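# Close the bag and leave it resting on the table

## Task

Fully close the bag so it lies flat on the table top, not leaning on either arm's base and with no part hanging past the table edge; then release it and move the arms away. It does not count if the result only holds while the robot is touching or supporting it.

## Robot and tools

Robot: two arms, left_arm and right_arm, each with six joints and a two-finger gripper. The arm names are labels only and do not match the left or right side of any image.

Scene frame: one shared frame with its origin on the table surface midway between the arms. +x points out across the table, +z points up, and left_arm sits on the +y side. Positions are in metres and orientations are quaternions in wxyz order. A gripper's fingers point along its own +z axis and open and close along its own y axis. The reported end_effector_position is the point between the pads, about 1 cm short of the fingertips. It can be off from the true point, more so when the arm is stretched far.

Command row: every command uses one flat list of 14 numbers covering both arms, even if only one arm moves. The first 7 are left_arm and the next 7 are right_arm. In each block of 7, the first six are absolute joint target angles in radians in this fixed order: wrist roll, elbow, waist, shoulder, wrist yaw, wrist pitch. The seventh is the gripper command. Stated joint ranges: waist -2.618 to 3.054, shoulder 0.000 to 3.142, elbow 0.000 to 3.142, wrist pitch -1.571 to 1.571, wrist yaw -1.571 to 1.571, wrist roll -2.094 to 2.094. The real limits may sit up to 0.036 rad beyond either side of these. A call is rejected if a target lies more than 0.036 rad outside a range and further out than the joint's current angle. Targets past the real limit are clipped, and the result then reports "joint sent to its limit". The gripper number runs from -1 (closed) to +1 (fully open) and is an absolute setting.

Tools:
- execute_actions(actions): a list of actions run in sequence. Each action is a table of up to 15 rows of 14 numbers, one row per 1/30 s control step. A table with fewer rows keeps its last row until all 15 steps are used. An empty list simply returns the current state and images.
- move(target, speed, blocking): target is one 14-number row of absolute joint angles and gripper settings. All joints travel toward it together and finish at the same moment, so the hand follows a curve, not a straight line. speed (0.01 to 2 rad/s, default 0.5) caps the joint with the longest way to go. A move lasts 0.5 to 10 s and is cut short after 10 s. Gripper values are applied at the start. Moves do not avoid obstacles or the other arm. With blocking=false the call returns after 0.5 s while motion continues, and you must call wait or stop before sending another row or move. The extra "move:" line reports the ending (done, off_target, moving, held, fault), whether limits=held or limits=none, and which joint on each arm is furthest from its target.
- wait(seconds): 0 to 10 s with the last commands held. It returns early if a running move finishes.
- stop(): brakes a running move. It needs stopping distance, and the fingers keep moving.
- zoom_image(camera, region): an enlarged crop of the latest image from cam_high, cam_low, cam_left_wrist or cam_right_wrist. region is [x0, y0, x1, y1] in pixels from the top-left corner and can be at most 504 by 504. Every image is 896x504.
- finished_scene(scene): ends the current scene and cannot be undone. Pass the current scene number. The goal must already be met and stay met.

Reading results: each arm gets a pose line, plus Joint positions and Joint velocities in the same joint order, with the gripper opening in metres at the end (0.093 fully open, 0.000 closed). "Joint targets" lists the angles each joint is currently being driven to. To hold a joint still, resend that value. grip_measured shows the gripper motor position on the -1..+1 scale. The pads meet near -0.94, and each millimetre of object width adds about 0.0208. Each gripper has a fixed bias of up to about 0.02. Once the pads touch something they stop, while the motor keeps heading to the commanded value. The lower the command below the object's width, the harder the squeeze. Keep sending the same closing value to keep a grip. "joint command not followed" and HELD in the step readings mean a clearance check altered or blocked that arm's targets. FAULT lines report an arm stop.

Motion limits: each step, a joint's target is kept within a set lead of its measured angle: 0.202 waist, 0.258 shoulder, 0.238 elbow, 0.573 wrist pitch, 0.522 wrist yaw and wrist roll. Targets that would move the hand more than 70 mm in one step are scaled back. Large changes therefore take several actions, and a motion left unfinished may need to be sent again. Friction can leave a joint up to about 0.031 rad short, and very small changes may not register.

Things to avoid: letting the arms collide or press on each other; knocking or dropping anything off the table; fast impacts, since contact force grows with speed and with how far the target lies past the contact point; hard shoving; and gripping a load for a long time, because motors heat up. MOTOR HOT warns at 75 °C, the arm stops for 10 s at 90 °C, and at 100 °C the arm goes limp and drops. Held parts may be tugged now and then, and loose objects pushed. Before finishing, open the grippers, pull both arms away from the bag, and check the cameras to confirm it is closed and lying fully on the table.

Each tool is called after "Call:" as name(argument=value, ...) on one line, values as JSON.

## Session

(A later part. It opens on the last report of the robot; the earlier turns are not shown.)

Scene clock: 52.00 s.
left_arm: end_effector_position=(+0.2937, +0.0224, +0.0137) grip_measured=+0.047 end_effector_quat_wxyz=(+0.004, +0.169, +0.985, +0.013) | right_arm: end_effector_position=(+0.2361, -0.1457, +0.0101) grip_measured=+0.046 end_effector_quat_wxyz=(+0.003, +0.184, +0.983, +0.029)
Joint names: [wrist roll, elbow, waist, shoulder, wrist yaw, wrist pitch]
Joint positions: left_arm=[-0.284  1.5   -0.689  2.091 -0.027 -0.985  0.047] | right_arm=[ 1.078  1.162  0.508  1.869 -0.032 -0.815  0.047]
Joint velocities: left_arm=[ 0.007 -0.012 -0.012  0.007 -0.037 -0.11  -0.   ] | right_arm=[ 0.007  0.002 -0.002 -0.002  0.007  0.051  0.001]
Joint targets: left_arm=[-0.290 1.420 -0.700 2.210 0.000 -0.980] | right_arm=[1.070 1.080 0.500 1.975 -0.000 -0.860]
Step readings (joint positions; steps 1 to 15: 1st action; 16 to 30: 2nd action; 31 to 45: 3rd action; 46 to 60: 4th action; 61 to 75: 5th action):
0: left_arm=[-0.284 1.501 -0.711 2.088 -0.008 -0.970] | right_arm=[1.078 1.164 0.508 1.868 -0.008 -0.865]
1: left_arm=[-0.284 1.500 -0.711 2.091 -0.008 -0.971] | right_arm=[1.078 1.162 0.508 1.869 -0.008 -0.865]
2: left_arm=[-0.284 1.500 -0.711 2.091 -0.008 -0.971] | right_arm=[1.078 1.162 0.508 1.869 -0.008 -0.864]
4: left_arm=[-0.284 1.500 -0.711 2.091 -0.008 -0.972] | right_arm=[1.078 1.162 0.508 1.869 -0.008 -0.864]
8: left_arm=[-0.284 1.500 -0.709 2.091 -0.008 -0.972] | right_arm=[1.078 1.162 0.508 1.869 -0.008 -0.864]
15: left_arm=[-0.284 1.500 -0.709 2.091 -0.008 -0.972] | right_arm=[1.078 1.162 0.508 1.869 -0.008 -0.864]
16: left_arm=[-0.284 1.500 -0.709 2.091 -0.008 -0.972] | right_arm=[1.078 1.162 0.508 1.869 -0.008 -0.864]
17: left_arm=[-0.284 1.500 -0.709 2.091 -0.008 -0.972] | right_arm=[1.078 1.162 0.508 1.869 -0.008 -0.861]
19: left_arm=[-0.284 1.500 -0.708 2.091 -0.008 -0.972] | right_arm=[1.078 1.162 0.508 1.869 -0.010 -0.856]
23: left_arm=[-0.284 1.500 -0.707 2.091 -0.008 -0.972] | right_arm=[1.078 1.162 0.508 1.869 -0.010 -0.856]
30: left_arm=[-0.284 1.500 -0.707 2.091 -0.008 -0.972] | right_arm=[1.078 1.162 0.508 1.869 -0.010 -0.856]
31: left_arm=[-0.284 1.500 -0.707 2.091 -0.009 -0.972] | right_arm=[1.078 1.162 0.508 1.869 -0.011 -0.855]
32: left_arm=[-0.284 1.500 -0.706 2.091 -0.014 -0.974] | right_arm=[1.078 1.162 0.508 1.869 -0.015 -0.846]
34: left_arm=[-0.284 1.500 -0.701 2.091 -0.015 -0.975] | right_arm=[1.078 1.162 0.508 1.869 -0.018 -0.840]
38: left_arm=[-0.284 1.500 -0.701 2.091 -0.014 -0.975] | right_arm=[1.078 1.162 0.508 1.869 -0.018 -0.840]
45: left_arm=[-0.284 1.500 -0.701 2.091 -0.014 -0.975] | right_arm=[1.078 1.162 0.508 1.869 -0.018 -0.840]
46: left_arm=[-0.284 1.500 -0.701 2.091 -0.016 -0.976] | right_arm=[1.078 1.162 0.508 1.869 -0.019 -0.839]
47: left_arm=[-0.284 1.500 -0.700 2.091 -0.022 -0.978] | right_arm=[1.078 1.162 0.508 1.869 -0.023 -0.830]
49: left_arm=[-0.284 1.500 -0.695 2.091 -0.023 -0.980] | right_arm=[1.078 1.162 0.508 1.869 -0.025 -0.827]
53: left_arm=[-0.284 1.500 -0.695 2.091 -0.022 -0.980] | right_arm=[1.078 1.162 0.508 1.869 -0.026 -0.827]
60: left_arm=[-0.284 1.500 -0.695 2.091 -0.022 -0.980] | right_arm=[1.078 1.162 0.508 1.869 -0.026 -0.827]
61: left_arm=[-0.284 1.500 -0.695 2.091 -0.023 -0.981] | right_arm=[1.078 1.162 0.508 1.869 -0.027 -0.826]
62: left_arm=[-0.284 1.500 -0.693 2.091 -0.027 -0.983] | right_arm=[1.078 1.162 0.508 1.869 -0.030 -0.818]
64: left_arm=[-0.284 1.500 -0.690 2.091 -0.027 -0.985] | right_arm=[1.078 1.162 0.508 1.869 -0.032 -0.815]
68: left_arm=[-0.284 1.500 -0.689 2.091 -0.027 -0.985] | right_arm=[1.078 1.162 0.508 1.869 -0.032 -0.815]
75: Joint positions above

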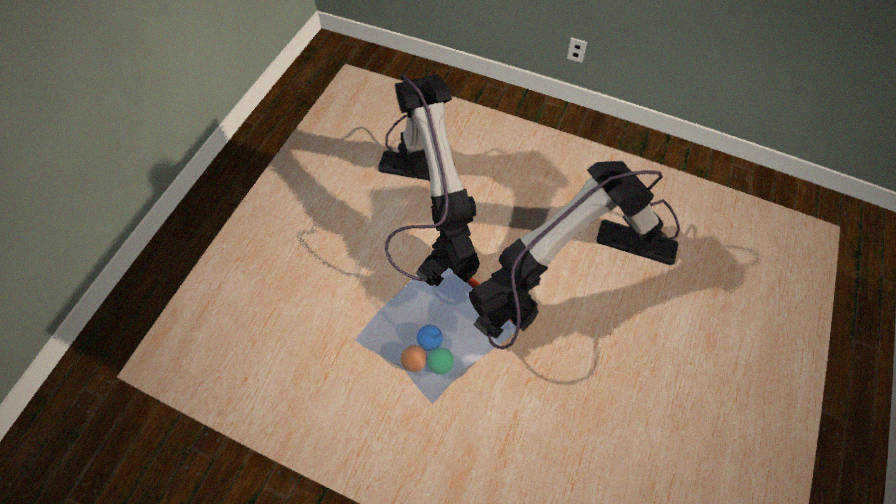

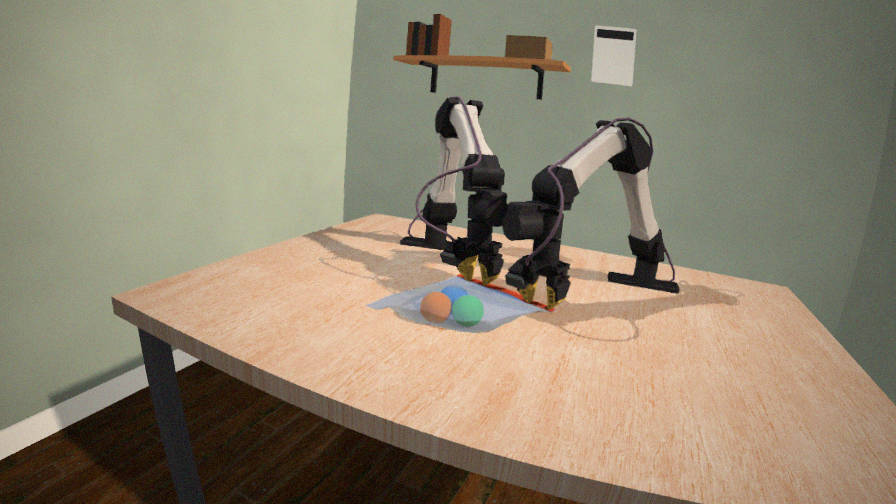

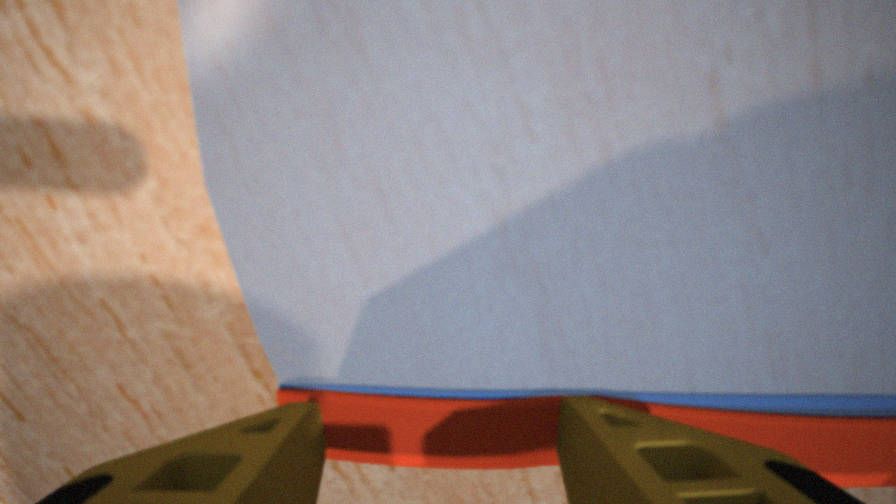

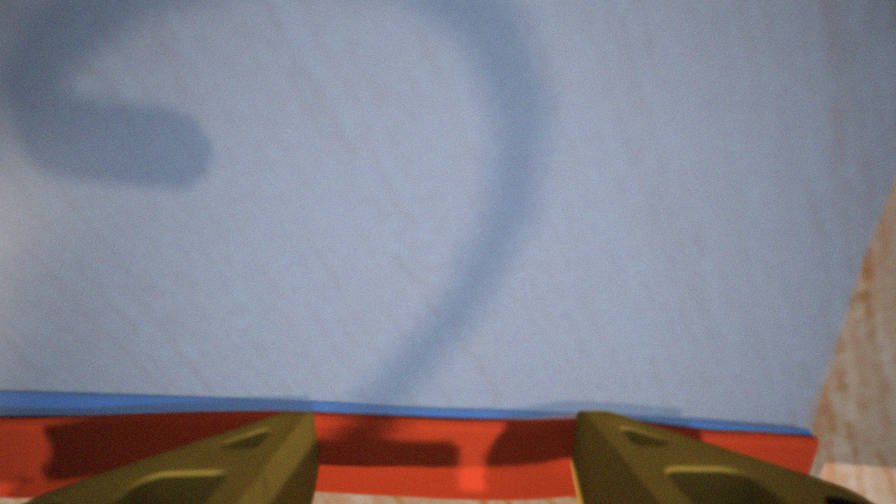

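Call:
move(target=[-0.29,1.56,-0.72,2.04,0.01,-1.055,0.6,1.07,1.23,0.5,1.82,0.01,-0.955,0.6], speed=0.2)

Call:
zoom_image(camera="cam_low", region=[440, 255, 580, 325])

Scene clock: 56.23 s.
left_arm: end_effector_position=(+0.2899, +0.0088, +0.0413) grip_measured=+0.598 end_effector_quat_wxyz=(+0.013, +0.180, +0.984, -0.007) | right_arm: end_effector_position=(+0.2323, -0.1558, +0.0308) grip_measured=+0.597 end_effector_quat_wxyz=(+0.002, +0.184, +0.983, +0.003)
Joint names: [wrist roll, elbow, waist, shoulder, wrist yaw, wrist pitch]
Joint positions: left_arm=[-0.284  1.549 -0.711  2.047  0.    -1.043  0.074] | right_arm=[ 1.078  1.213  0.508  1.838 -0.001 -0.939  0.074]
Joint velocities: left_arm=[-0.007  0.002  0.007  0.017 -0.066  0.022 -0.001] | right_arm=[-0.037  0.012 -0.012 -0.002 -0.007  0.037 -0.   ]
Joint targets: left_arm=[-0.290 1.560 -0.720 2.040 0.010 -1.055] | right_arm=[1.070 1.230 0.500 1.820 0.010 -0.955]
move: done; limits=none; left_arm: farthest joint: the wrist pitch, 0.012 radians from its target (0.070 radians at the start); right_arm: farthest joint: the shoulder, 0.018 radians from its target (0.049 radians at the start)

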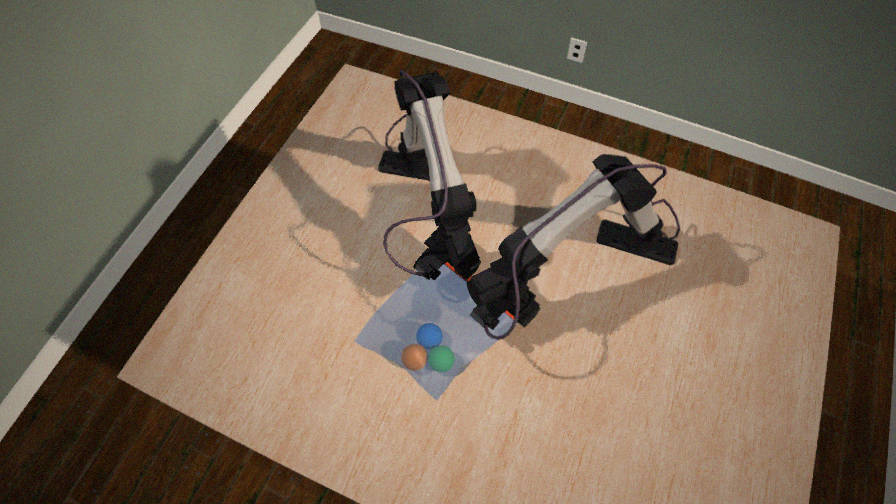

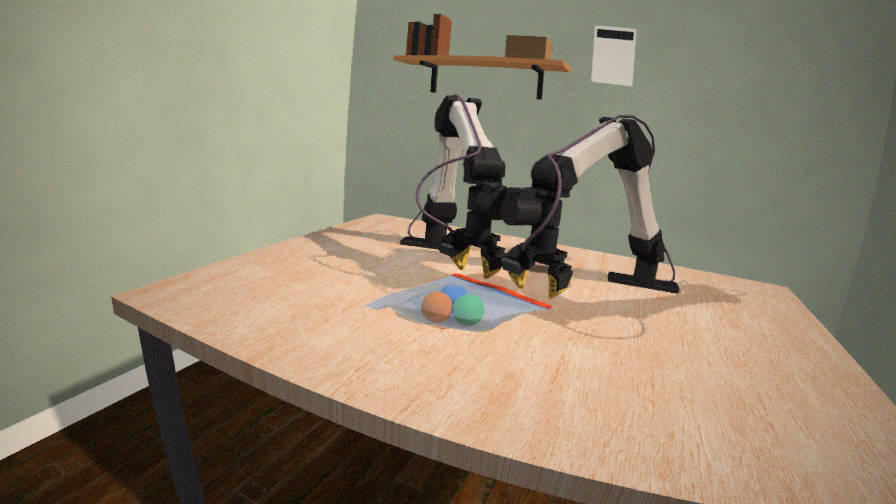

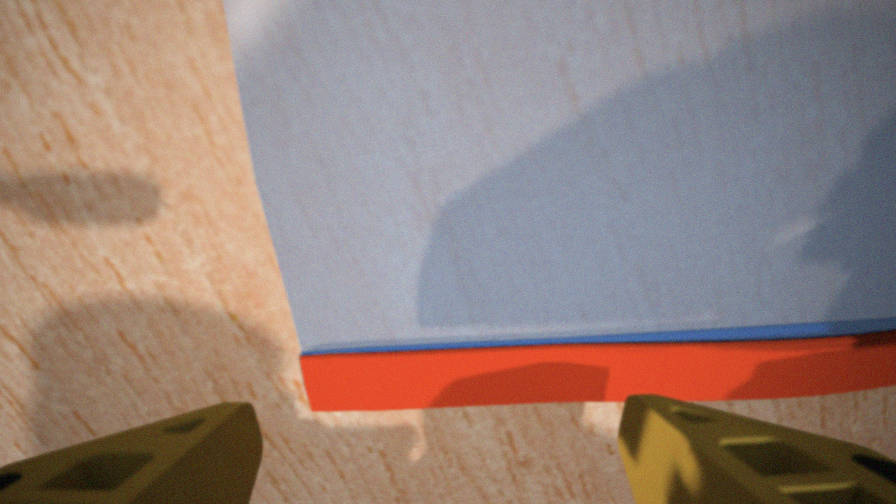

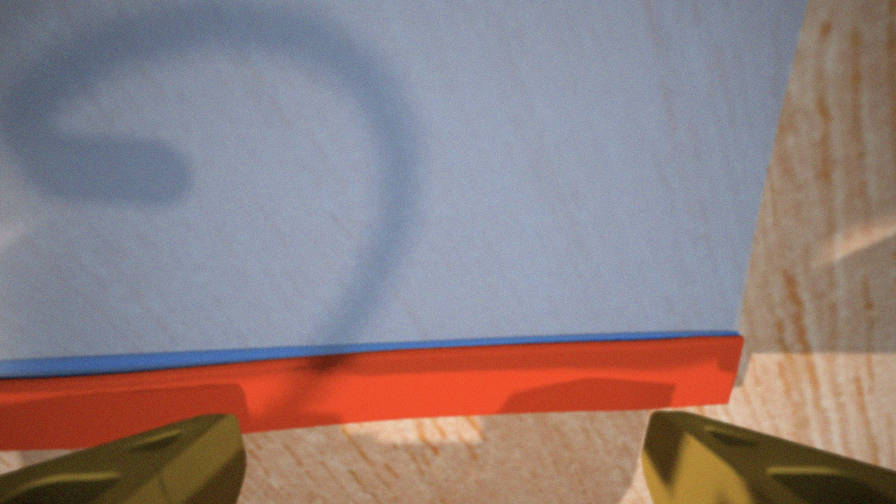

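Region (440, 255, 580, 325) of cam_low's 896x504 image, scaled by 3.600, with more detail than that image has.

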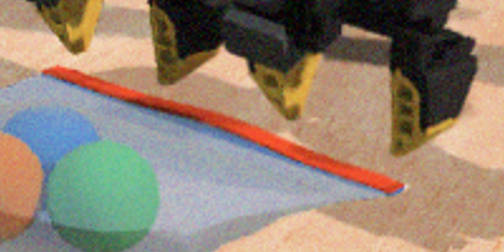

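Call:
move(target=[-0.38,1.545,-0.768,2.105,0,-0.992,0.7,0.992,1.10,0.473,1.775,0,-0.84,0.7], speed=0.15)

Scene clock: 67.17 s.
left_arm: end_effector_position=(+0.2844, -0.0117, +0.0295) grip_measured=+0.698 end_effector_quat_wxyz=(+0.018, +0.161, +0.987, -0.011) | right_arm: end_effector_position=(+0.2310, -0.1680, +0.0213) grip_measured=+0.697 end_effector_quat_wxyz=(+0.011, +0.159, +0.987, +0.013)
Joint names: [wrist roll, elbow, waist, shoulder, wrist yaw, wrist pitch]
Joint positions: left_arm=[-0.373  1.549 -0.761  2.08   0.    -0.998  0.079] | right_arm=[ 1.     1.119  0.482  1.798 -0.001 -0.858  0.079]
Joint velocities: left_arm=[-0.051  0.012  0.007 -0.007 -0.066 -0.007  0.   ] | right_arm=[-0.037 -0.007 -0.007 -0.012  0.037  0.037 -0.001]
Joint targets: left_arm=[-0.380 1.545 -0.768 2.105 -0.000 -0.992] | right_arm=[0.992 1.100 0.473 1.775 -0.000 -0.840]
move: off_target (left_arm, right_arm); limits=none; left_arm: farthest joint: the shoulder, 0.025 radians from its target (0.058 radians at the start); right_arm: farthest joint: the shoulder, 0.023 radians from its target (0.063 radians at the start)

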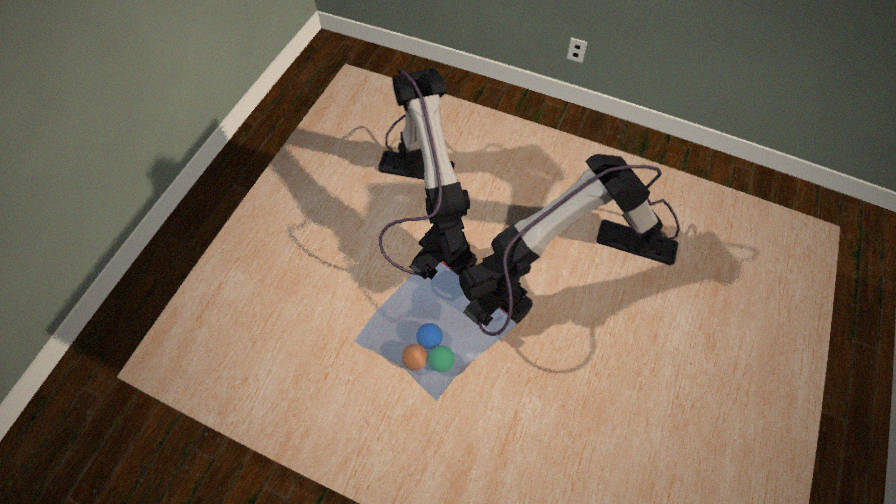

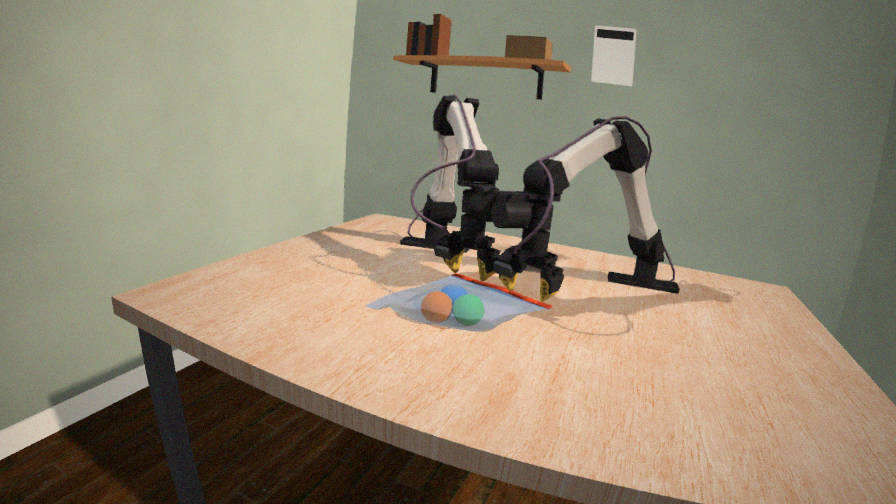

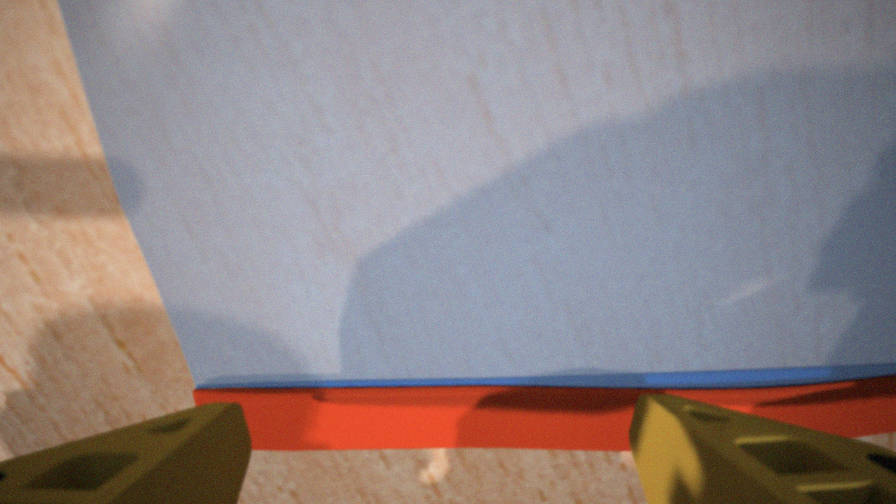

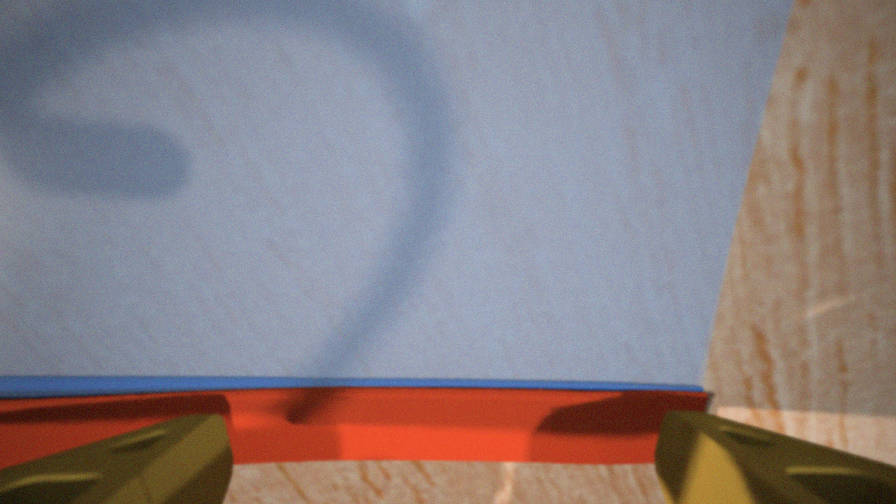

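Call:
execute_actions(actions=[[[-0.38,1.54,-0.76,2.13,0,-1.004,0.8,1,1.115,0.48,1.835,0,-0.858,0.8]],[[-0.38,1.535,-0.76,2.155,0,-1.004,0.8,1,1.11,0.48,1.865,0,-0.858,0.8]],[[-0.38,1.46,-0.76,2.25,0,-1.004,0.8,1,1.03,0.48,1.945,0,-0.858,0.8]],[[-0.38,1.555,-0.76,2.09,0,-1.004,0.8,1,1.13,0.48,1.795,0,-0.858,0.8]],[[-0.38,1.54,-0.76,2.12,0,-1.004,0.4,1,1.115,0.48,1.83,0,-0.858,0.4]],[[-0.38,1.535,-0.76,2.155,0,-1.004,0.4,1,1.11,0.48,1.865,0,-0.858,0.4]],[[-0.38,1.46,-0.76,2.25,0,-1.004,0.4,1,1.03,0.48,1.945,0,-0.858,0.4]],[[-0.38,1.555,-0.76,2.09,0,-1.004,0.4,1,1.13,0.48,1.795,0,-0.858,0.4]],[[-0.38,1.54,-0.76,2.12,0,-1.004,0,1,1.115,0.48,1.83,0,-0.858,0]]])

Scene clock: 79.60 s.
left_arm: end_effector_position=(+0.2847, -0.0119, +0.0254) grip_measured=+0.002 end_effector_quat_wxyz=(+0.014, +0.160, +0.987, -0.009) | right_arm: end_effector_position=(+0.2308, -0.1683, +0.0177) grip_measured=+0.003 end_effector_quat_wxyz=(+0.008, +0.159, +0.987, +0.009)
Joint names: [wrist roll, elbow, waist, shoulder, wrist yaw, wrist pitch]
Joint positions: left_arm=[-0.374  1.552 -0.761  2.093  0.    -0.996  0.045] | right_arm=[ 1.     1.121  0.482  1.811 -0.001 -0.856  0.045]
Joint velocities: left_arm=[-0.022 -0.012 -0.012 -0.002 -0.022 -0.051 -0.   ] | right_arm=[ 0.037  0.007 -0.002  0.007 -0.051  0.007  0.   ]
Joint targets: left_arm=[-0.380 1.540 -0.760 2.120 0.000 -1.004] | right_arm=[1.000 1.115 0.480 1.830 0.000 -0.858]
Step readings (joint positions; steps 1 to 15: 1st action; 16 to 30: 2nd action; 31 to 45: 3rd action; 46 to 60: 4th action; 61 to 75: 5th action; 76 to 90: 6th action; 91 to 105: 7th action; 106 to 120: 8th action; 121 to 135: 9th action):
0: left_arm=[-0.374 1.549 -0.761 2.080 0.000 -0.997] | right_arm=[1.000 1.119 0.482 1.798 -0.001 -0.857]
1: left_arm=[-0.374 1.549 -0.761 2.082 0.000 -0.998] | right_arm=[1.000 1.119 0.482 1.799 -0.001 -0.857]
2: left_arm=[-0.374 1.549 -0.761 2.085 0.000 -0.997] | right_arm=[1.000 1.119 0.482 1.801 -0.001 -0.857]
4: left_arm=[-0.374 1.549 -0.761 2.096 0.000 -0.997] | right_arm=[1.000 1.119 0.482 1.808 -0.001 -0.857]
8: left_arm=[-0.374 1.549 -0.761 2.107 0.000 -0.997] | right_arm=[1.000 1.119 0.482 1.814 -0.001 -0.857]
15: left_arm=[-0.374 1.549 -0.761 2.107 0.000 -0.997] | right_arm=[1.000 1.119 0.482 1.814 -0.001 -0.857]
16: left_arm=[-0.374 1.549 -0.761 2.109 0.000 -0.997] | right_arm=[1.000 1.119 0.482 1.816 -0.001 -0.857]
17: left_arm=[-0.374 1.549 -0.761 2.112 0.000 -0.997] | right_arm=[1.000 1.119 0.482 1.821 -0.001 -0.857]
19: left_arm=[-0.374 1.549 -0.761 2.114 0.000 -0.997] | right_arm=[1.000 1.119 0.482 1.831 -0.001 -0.857]
23: left_arm=[-0.374 1.549 -0.761 2.114 0.000 -0.997] | right_arm=[1.000 1.119 0.482 1.831 -0.001 -0.857]
30: left_arm=[-0.374 1.549 -0.761 2.114 0.000 -0.997] | right_arm=[1.000 1.119 0.482 1.831 -0.001 -0.857]
31: left_arm=[-0.374 1.546 -0.761 2.120 0.000 -0.996] | right_arm=[1.000 1.115 0.482 1.835 -0.001 -0.856]
32: left_arm=[-0.374 1.546 -0.761 2.122 0.000 -0.995] | right_arm=[1.000 1.115 0.482 1.836 -0.001 -0.856]
34: left_arm=[-0.374 1.546 -0.761 2.122 0.000 -0.995] | right_arm=[1.000 1.115 0.482 1.836 -0.001 -0.856]
38: left_arm=[-0.374 1.546 -0.761 2.122 0.000 -0.995] | right_arm=[1.000 1.115 0.482 1.836 -0.001 -0.856]
45: left_arm=[-0.374 1.546 -0.761 2.122 0.000 -0.995] | right_arm=[1.000 1.115 0.482 1.836 -0.001 -0.856]
46: left_arm=[-0.374 1.551 -0.761 2.111 0.000 -0.996] | right_arm=[1.000 1.120 0.482 1.827 -0.001 -0.857]
47: left_arm=[-0.374 1.551 -0.761 2.104 0.000 -0.997] | right_arm=[1.000 1.120 0.482 1.820 -0.001 -0.857]
49: left_arm=[-0.374 1.551 -0.761 2.095 0.000 -0.997] | right_arm=[1.000 1.120 0.482 1.812 -0.001 -0.857]
53: left_arm=[-0.374 1.551 -0.761 2.093 0.000 -0.997] | right_arm=[1.000 1.120 0.482 1.811 -0.001 -0.857]
60: left_arm=[-0.374 1.551 -0.761 2.093 0.000 -0.997] | right_arm=[1.000 1.120 0.482 1.811 -0.001 -0.857]
61: left_arm=[-0.374 1.551 -0.761 2.093 0.000 -0.997] | right_arm=[1.000 1.120 0.482 1.811 -0.001 -0.857]
62: left_arm=[-0.374 1.551 -0.761 2.093 0.000 -0.997] | right_arm=[1.000 1.120 0.482 1.811 -0.001 -0.857]
64: left_arm=[-0.374 1.551 -0.761 2.093 0.000 -0.997] | right_arm=[1.000 1.120 0.482 1.811 -0.001 -0.857]
68: left_arm=[-0.374 1.551 -0.761 2.093 0.000 -0.997] | right_arm=[1.000 1.120 0.482 1.811 -0.001 -0.857]
75: left_arm=[-0.374 1.551 -0.761 2.093 0.000 -0.997] | right_arm=[1.000 1.120 0.482 1.811 -0.001 -0.857]
76: left_arm=[-0.374 1.551 -0.761 2.096 0.000 -0.997] | right_arm=[1.000 1.120 0.482 1.814 -0.001 -0.857]
77: left_arm=[-0.374 1.551 -0.761 2.101 0.000 -0.996] | right_arm=[1.000 1.120 0.482 1.819 -0.001 -0.856]
79: left_arm=[-0.374 1.551 -0.761 2.117 0.000 -0.997] | right_arm=[1.000 1.120 0.482 1.832 -0.001 -0.856]
83: left_arm=[-0.374 1.551 -0.761 2.116 0.000 -0.996] | right_arm=[1.000 1.120 0.482 1.832 -0.001 -0.856]
90: left_arm=[-0.374 1.551 -0.761 2.116 0.000 -0.996] | right_arm=[1.000 1.120 0.482 1.832 -0.001 -0.856]
91: left_arm=[-0.374 1.549 -0.761 2.121 0.000 -0.996] | right_arm=[1.000 1.117 0.482 1.836 -0.001 -0.855]
92: left_arm=[-0.374 1.549 -0.761 2.123 0.000 -0.995] | right_arm=[1.000 1.116 0.482 1.836 -0.001 -0.855]
94: left_arm=[-0.374 1.549 -0.761 2.123 0.000 -0.994] | right_arm=[1.000 1.116 0.482 1.836 -0.001 -0.855]
98: left_arm=[-0.374 1.549 -0.761 2.123 0.000 -0.994] | right_arm=[1.000 1.116 0.482 1.836 -0.001 -0.855]
105: left_arm=[-0.374 1.549 -0.761 2.123 0.000 -0.994] | right_arm=[1.000 1.116 0.482 1.836 -0.001 -0.855]
106: left_arm=[-0.374 1.552 -0.761 2.113 0.000 -0.995] | right_arm=[1.000 1.121 0.482 1.827 -0.001 -0.856]
107: left_arm=[-0.374 1.552 -0.761 2.106 0.000 -0.996] | right_arm=[1.000 1.121 0.482 1.820 -0.001 -0.856]
109: left_arm=[-0.374 1.552 -0.761 2.095 0.000 -0.996] | right_arm=[1.000 1.121 0.482 1.812 -0.001 -0.856]
113: left_arm=[-0.374 1.552 -0.761 2.093 0.000 -0.996] | right_arm=[1.000 1.121 0.482 1.811 -0.001 -0.856]
120: left_arm=[-0.374 1.552 -0.761 2.093 0.000 -0.996] | right_arm=[1.000 1.121 0.482 1.811 -0.001 -0.856]
121: left_arm=[-0.374 1.552 -0.761 2.093 0.000 -0.996] | right_arm=[1.000 1.121 0.482 1.811 -0.001 -0.856]
122: left_arm=[-0.374 1.552 -0.761 2.093 0.000 -0.996] | right_arm=[1.000 1.121 0.482 1.811 -0.001 -0.856]
124: left_arm=[-0.374 1.552 -0.761 2.093 0.000 -0.996] | right_arm=[1.000 1.121 0.482 1.811 -0.001 -0.856]
128: left_arm=[-0.374 1.552 -0.761 2.093 0.000 -0.996] | right_arm=[1.000 1.121 0.482 1.811 -0.001 -0.856]
135: Joint positions above

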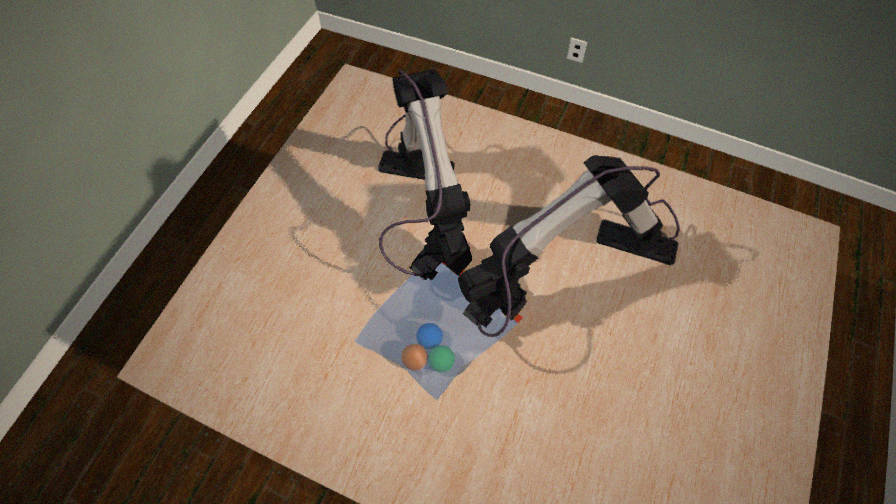

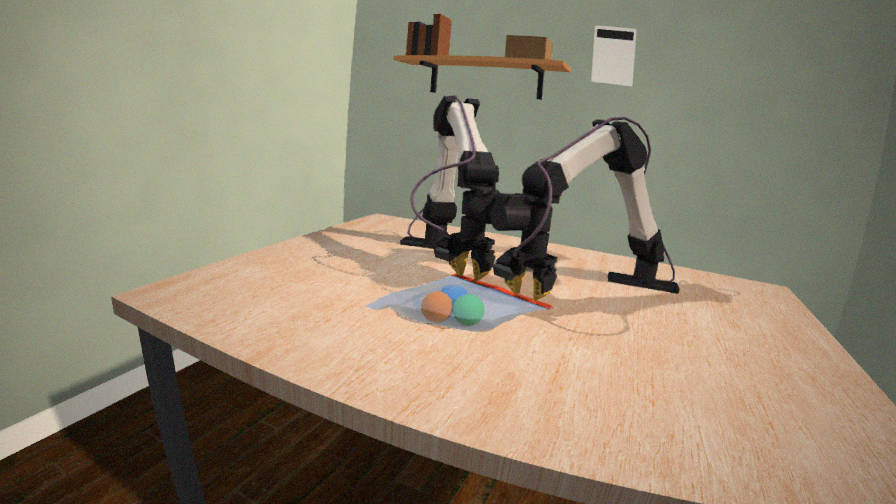

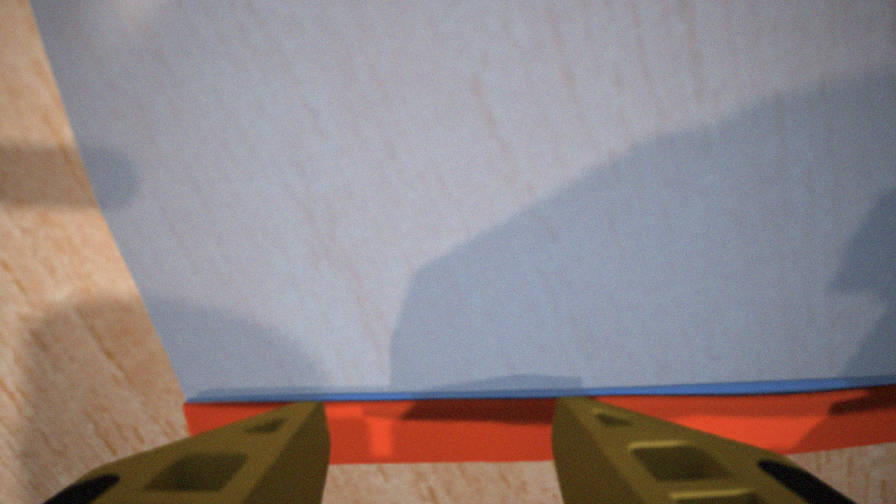

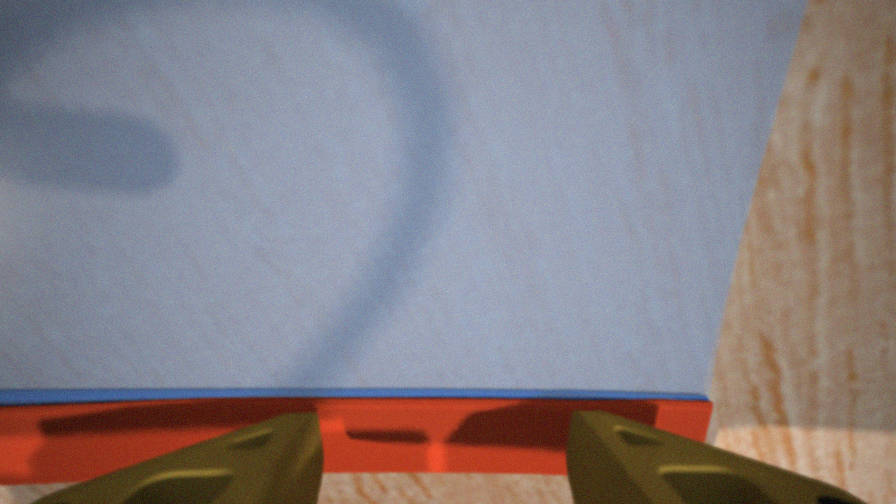

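Call:
execute_actions(actions=[[[-0.38,1.53,-0.76,2.15,0,-1.015,0,1,1.11,0.48,1.862,0,-0.858,0]],[[-0.38,1.45,-0.76,2.26,0,-1.015,0,1,1.015,0.48,1.96,0,-0.858,0]],[[-0.38,1.545,-0.76,2.10,0,-1.015,0,1,1.125,0.48,1.80,0,-0.858,0]],[[-0.38,1.54,-0.76,2.125,0,-1.015,-0.4,1,1.115,0.48,1.83,0,-0.858,-0.4]],[[-0.38,1.53,-0.76,2.15,0,-1.015,-0.4,1,1.11,0.48,1.862,0,-0.858,-0.4]],[[-0.38,1.45,-0.76,2.26,0,-1.015,-0.4,1,1.015,0.48,1.96,0,-0.858,-0.4]],[[-0.38,1.545,-0.76,2.10,0,-1.015,-0.4,1,1.125,0.48,1.80,0,-0.858,-0.4]],[[-0.38,1.54,-0.76,2.125,0,-1.015,-0.8,1,1.115,0.48,1.83,0,-0.858,-0.8]],[[-0.38,1.53,-0.76,2.15,0,-1.015,-0.8,1,1.11,0.48,1.862,0,-0.858,-0.8]],[[-0.38,1.45,-0.76,2.26,0,-1.015,-0.8,1,1.015,0.48,1.96,0,-0.858,-0.8]],[[-0.38,1.545,-0.76,2.09,0,-1.015,-0.8,1,1.125,0.48,1.79,0,-0.858,-0.8]],[[-0.38,1.545,-0.76,2.05,0,-1.06,-0.8,1,1.15,0.5,1.76,0,-0.92,-0.8]]])

Call:
zoom_image(camera="cam_left_wrist", region=[150, 280, 650, 440])

Call:
zoom_image(camera="cam_right_wrist", region=[220, 280, 720, 440])

Scene clock: 93.93 s.
left_arm: end_effector_position=(+0.2776, -0.0060, +0.0399) grip_measured=-0.798 end_effector_quat_wxyz=(+0.009, +0.160, +0.987, -0.006) | right_arm: end_effector_position=(+0.2257, -0.1683, +0.0303) grip_measured=-0.797 end_effector_quat_wxyz=(+0.008, +0.154, +0.988, +0.009)
Joint names: [wrist roll, elbow, waist, shoulder, wrist yaw, wrist pitch]
Joint positions: left_arm=[-0.375  1.552 -0.761  2.053  0.    -1.047  0.007] | right_arm=[ 1.     1.133  0.492  1.778 -0.    -0.903  0.007]
Joint velocities: left_arm=[-0.022  0.007  0.002  0.017  0.081 -0.022 -0.001] | right_arm=[-0.081  0.012 -0.002 -0.007 -0.037  0.022 -0.   ]
Joint targets: left_arm=[-0.380 1.545 -0.760 2.050 0.000 -1.060] | right_arm=[1.000 1.150 0.500 1.760 0.000 -0.920]
Step readings (joint positions; steps 1 to 15: 1st action; 16 to 30: 2nd action; 31 to 45: 3rd action; 46 to 60: 4th action; 61 to 75: 5th action; 76 to 90: 6th action; 91 to 105: 7th action; 106 to 120: 8th action; 121 to 135: 9th action; 136 to 150: 10th action; 151 to 165: 11th action; 166 to 180: 12th action):
0: left_arm=[-0.374 1.552 -0.761 2.093 0.000 -0.996] | right_arm=[1.000 1.121 0.482 1.811 -0.001 -0.856]
1: left_arm=[-0.374 1.552 -0.761 2.096 0.000 -0.998] | right_arm=[1.000 1.121 0.482 1.814 -0.001 -0.856]
2: left_arm=[-0.374 1.552 -0.761 2.100 0.000 -0.998] | right_arm=[1.000 1.121 0.482 1.819 -0.001 -0.856]
4: left_arm=[-0.374 1.552 -0.761 2.114 0.000 -0.999] | right_arm=[1.000 1.121 0.482 1.831 -0.001 -0.856]
8: left_arm=[-0.374 1.552 -0.761 2.117 0.000 -1.000] | right_arm=[1.000 1.121 0.482 1.832 -0.001 -0.856]
15: left_arm=[-0.374 1.552 -0.761 2.117 0.000 -1.000] | right_arm=[1.000 1.121 0.482 1.832 -0.001 -0.856]
16: left_arm=[-0.374 1.550 -0.761 2.122 0.000 -0.999] | right_arm=[1.000 1.115 0.482 1.837 -0.001 -0.853]
17: left_arm=[-0.374 1.550 -0.761 2.124 0.000 -0.999] | right_arm=[1.000 1.115 0.482 1.837 -0.000 -0.853]
19: left_arm=[-0.374 1.550 -0.761 2.124 0.000 -0.999] | right_arm=[1.000 1.115 0.482 1.837 -0.000 -0.853]
23: left_arm=[-0.374 1.550 -0.761 2.124 0.000 -0.999] | right_arm=[1.000 1.115 0.482 1.837 -0.000 -0.853]
30: left_arm=[-0.374 1.550 -0.761 2.124 0.000 -0.999] | right_arm=[1.000 1.115 0.482 1.837 -0.000 -0.853]
31: left_arm=[-0.374 1.552 -0.761 2.114 0.000 -0.999] | right_arm=[1.000 1.120 0.482 1.827 -0.000 -0.854]
32: left_arm=[-0.374 1.552 -0.761 2.108 0.000 -1.001] | right_arm=[1.000 1.120 0.482 1.820 -0.000 -0.854]
34: left_arm=[-0.374 1.552 -0.761 2.102 0.000 -1.001] | right_arm=[1.000 1.120 0.482 1.814 -0.000 -0.854]
38: left_arm=[-0.374 1.552 -0.761 2.102 0.000 -1.003] | right_arm=[1.000 1.120 0.482 1.814 -0.000 -0.854]
45: left_arm=[-0.374 1.552 -0.761 2.102 0.000 -1.004] | right_arm=[1.000 1.120 0.482 1.814 -0.000 -0.854]
46: left_arm=[-0.374 1.552 -0.761 2.102 0.000 -1.004] | right_arm=[1.000 1.120 0.482 1.814 -0.000 -0.854]
47: left_arm=[-0.374 1.552 -0.761 2.102 0.000 -1.004] | right_arm=[1.000 1.120 0.482 1.814 -0.000 -0.854]
49: left_arm=[-0.374 1.552 -0.761 2.102 0.000 -1.004] | right_arm=[1.000 1.120 0.482 1.814 -0.000 -0.854]
53: left_arm=[-0.374 1.552 -0.761 2.102 0.000 -1.004] | right_arm=[1.000 1.120 0.482 1.814 -0.000 -0.854]
60: left_arm=[-0.374 1.552 -0.761 2.102 0.000 -1.004] | right_arm=[1.000 1.120 0.482 1.814 -0.000 -0.854]
61: left_arm=[-0.374 1.552 -0.761 2.104 0.000 -1.004] | right_arm=[1.000 1.120 0.482 1.817 -0.000 -0.854]
62: left_arm=[-0.374 1.552 -0.761 2.107 0.000 -1.004] | right_arm=[1.000 1.120 0.482 1.821 -0.000 -0.854]
64: left_arm=[-0.374 1.552 -0.761 2.116 0.000 -1.004] | right_arm=[1.000 1.120 0.482 1.831 -0.000 -0.854]
68: left_arm=[-0.374 1.552 -0.761 2.116 0.000 -1.004] | right_arm=[1.000 1.120 0.482 1.831 -0.000 -0.854]
75: left_arm=[-0.374 1.552 -0.761 2.116 0.000 -1.004] | right_arm=[1.000 1.120 0.482 1.831 -0.000 -0.854]
76: left_arm=[-0.374 1.550 -0.761 2.122 0.000 -1.003] | right_arm=[1.000 1.114 0.482 1.836 -0.000 -0.852]
77: left_arm=[-0.374 1.550 -0.761 2.123 0.000 -1.003] | right_arm=[1.000 1.114 0.482 1.837 -0.000 -0.851]
79: left_arm=[-0.374 1.550 -0.761 2.123 0.000 -1.003] | right_arm=[1.000 1.114 0.482 1.837 -0.000 -0.850]
83: left_arm=[-0.374 1.550 -0.761 2.123 0.000 -1.003] | right_arm=[1.000 1.114 0.482 1.837 -0.000 -0.850]
90: left_arm=[-0.374 1.550 -0.761 2.123 0.000 -1.003] | right_arm=[1.000 1.114 0.482 1.837 -0.000 -0.850]
91: left_arm=[-0.374 1.552 -0.761 2.114 0.000 -1.003] | right_arm=[1.000 1.120 0.482 1.827 -0.000 -0.852]
92: left_arm=[-0.374 1.552 -0.761 2.108 0.000 -1.004] | right_arm=[1.000 1.120 0.482 1.819 -0.000 -0.852]
94: left_arm=[-0.374 1.552 -0.761 2.103 0.000 -1.004] | right_arm=[1.000 1.120 0.482 1.814 -0.000 -0.852]
98: left_arm=[-0.374 1.552 -0.761 2.103 0.000 -1.005] | right_arm=[1.000 1.120 0.482 1.814 -0.000 -0.852]
105: left_arm=[-0.374 1.552 -0.761 2.103 0.000 -1.005] | right_arm=[1.000 1.120 0.482 1.814 -0.000 -0.852]
106: left_arm=[-0.375 1.552 -0.761 2.103 0.000 -1.005] | right_arm=[1.000 1.120 0.482 1.814 -0.000 -0.852]
107: left_arm=[-0.375 1.552 -0.761 2.103 0.000 -1.005] | right_arm=[1.000 1.120 0.482 1.814 -0.000 -0.852]
109: left_arm=[-0.375 1.552 -0.761 2.103 0.000 -1.005] | right_arm=[1.000 1.120 0.482 1.814 -0.000 -0.852]
113: left_arm=[-0.375 1.552 -0.761 2.103 0.000 -1.005] | right_arm=[1.000 1.120 0.482 1.814 -0.000 -0.852]
120: left_arm=[-0.375 1.552 -0.761 2.103 0.000 -1.005] | right_arm=[1.000 1.120 0.482 1.814 -0.000 -0.852]
121: left_arm=[-0.375 1.552 -0.761 2.104 0.000 -1.005] | right_arm=[1.000 1.120 0.482 1.816 -0.000 -0.852]
122: left_arm=[-0.375 1.552 -0.761 2.107 0.000 -1.005] | right_arm=[1.000 1.120 0.482 1.821 -0.000 -0.852]
124: left_arm=[-0.375 1.552 -0.761 2.116 0.000 -1.006] | right_arm=[1.000 1.120 0.482 1.831 -0.000 -0.852]
128: left_arm=[-0.375 1.552 -0.761 2.116 0.000 -1.006] | right_arm=[1.000 1.120 0.482 1.831 -0.000 -0.852]
135: left_arm=[-0.375 1.552 -0.761 2.116 0.000 -1.006] | right_arm=[1.000 1.120 0.482 1.831 -0.000 -0.852]
136: left_arm=[-0.375 1.549 -0.761 2.122 0.000 -1.004] | right_arm=[1.000 1.114 0.482 1.836 -0.000 -0.850]
137: left_arm=[-0.375 1.549 -0.761 2.123 0.000 -1.004] | right_arm=[1.000 1.114 0.482 1.837 -0.000 -0.849]
139: left_arm=[-0.375 1.549 -0.761 2.123 0.000 -1.004] | right_arm=[1.000 1.114 0.482 1.837 -0.000 -0.848]
143: left_arm=[-0.375 1.549 -0.761 2.123 0.000 -1.004] | right_arm=[1.000 1.114 0.482 1.837 -0.000 -0.848]
150: left_arm=[-0.375 1.549 -0.761 2.123 0.000 -1.004] | right_arm=[1.000 1.114 0.482 1.837 -0.000 -0.848]
151: left_arm=[-0.375 1.552 -0.761 2.112 0.000 -1.004] | right_arm=[1.000 1.119 0.482 1.826 -0.000 -0.850]
152: left_arm=[-0.375 1.552 -0.761 2.106 0.000 -1.006] | right_arm=[1.000 1.119 0.482 1.817 -0.000 -0.850]
154: left_arm=[-0.375 1.552 -0.761 2.096 0.000 -1.006] | right_arm=[1.000 1.119 0.482 1.807 -0.000 -0.850]
158: left_arm=[-0.375 1.552 -0.761 2.093 0.000 -1.006] | right_arm=[1.000 1.119 0.482 1.806 -0.000 -0.850]
165: left_arm=[-0.375 1.552 -0.761 2.093 0.000 -1.006] | right_arm=[1.000 1.119 0.482 1.806 -0.000 -0.850]
166: left_arm=[-0.375 1.552 -0.761 2.090 0.000 -1.009] | right_arm=[1.000 1.121 0.482 1.804 -0.000 -0.855]
167: left_arm=[-0.375 1.552 -0.761 2.085 0.000 -1.018] | right_arm=[1.000 1.123 0.484 1.800 -0.000 -0.866]
169: left_arm=[-0.375 1.552 -0.761 2.069 0.000 -1.031] | right_arm=[1.000 1.127 0.489 1.788 -0.000 -0.882]
173: left_arm=[-0.375 1.552 -0.761 2.053 0.000 -1.041] | right_arm=[1.000 1.133 0.492 1.778 -0.000 -0.894]
180: Joint positions above

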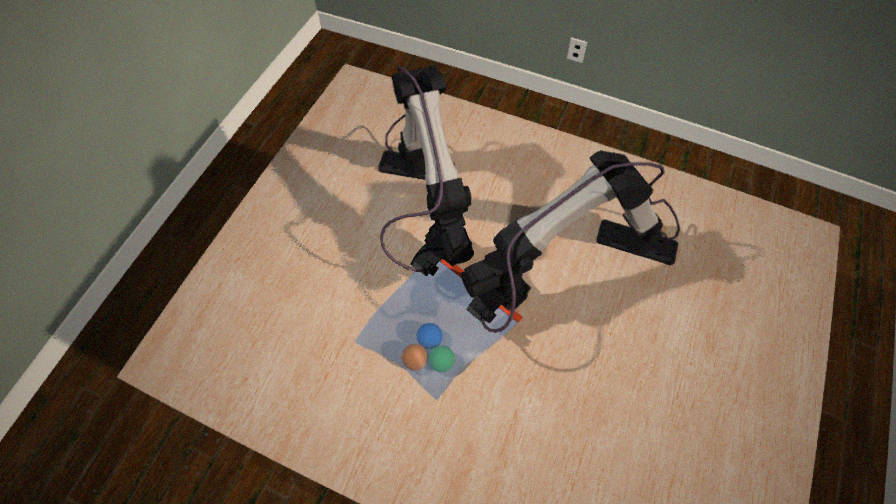

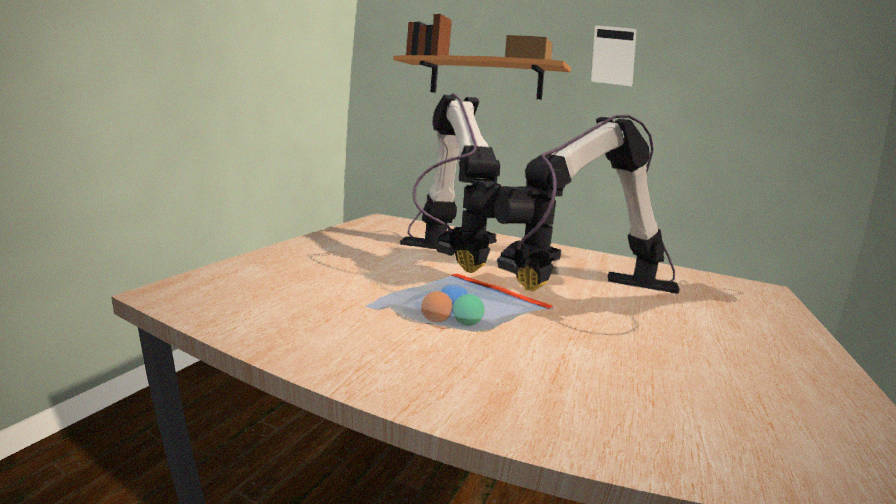

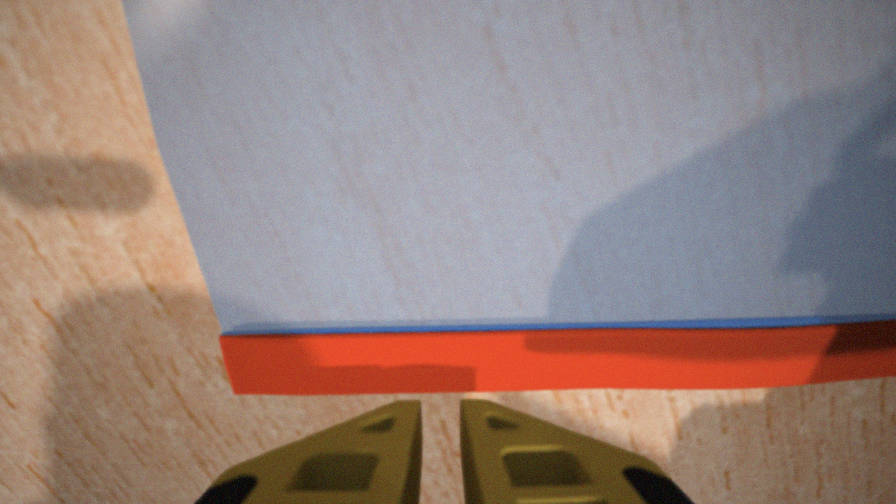

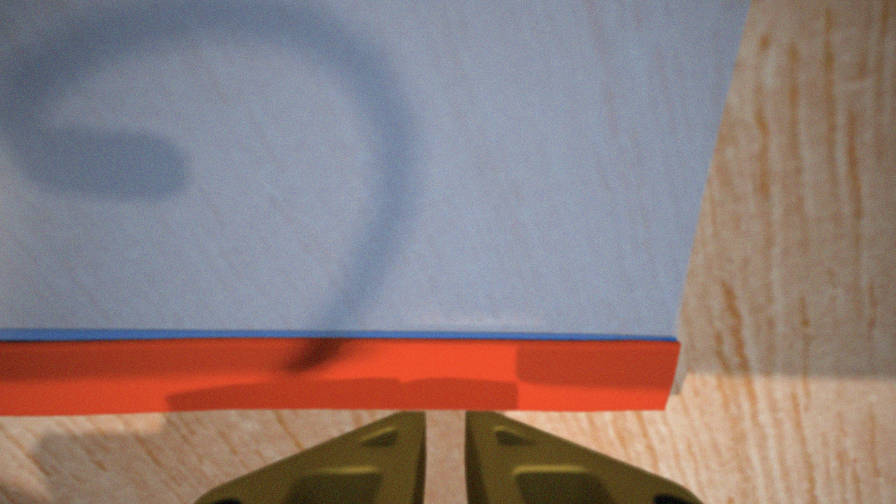

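Region (150, 280, 650, 440) of cam_left_wrist's 896x504 image, scaled by 1.008, with more detail than that image has; it fills the top 161 rows of this view, and the rest is white.

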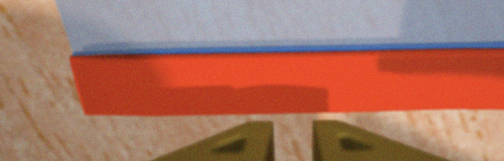

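Region (220, 280, 720, 440) of cam_right_wrist's 896x504 image, scaled by 1.008, with more detail than that image has; it fills the top 161 rows of this view, and the rest is white.

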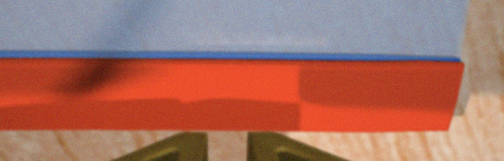

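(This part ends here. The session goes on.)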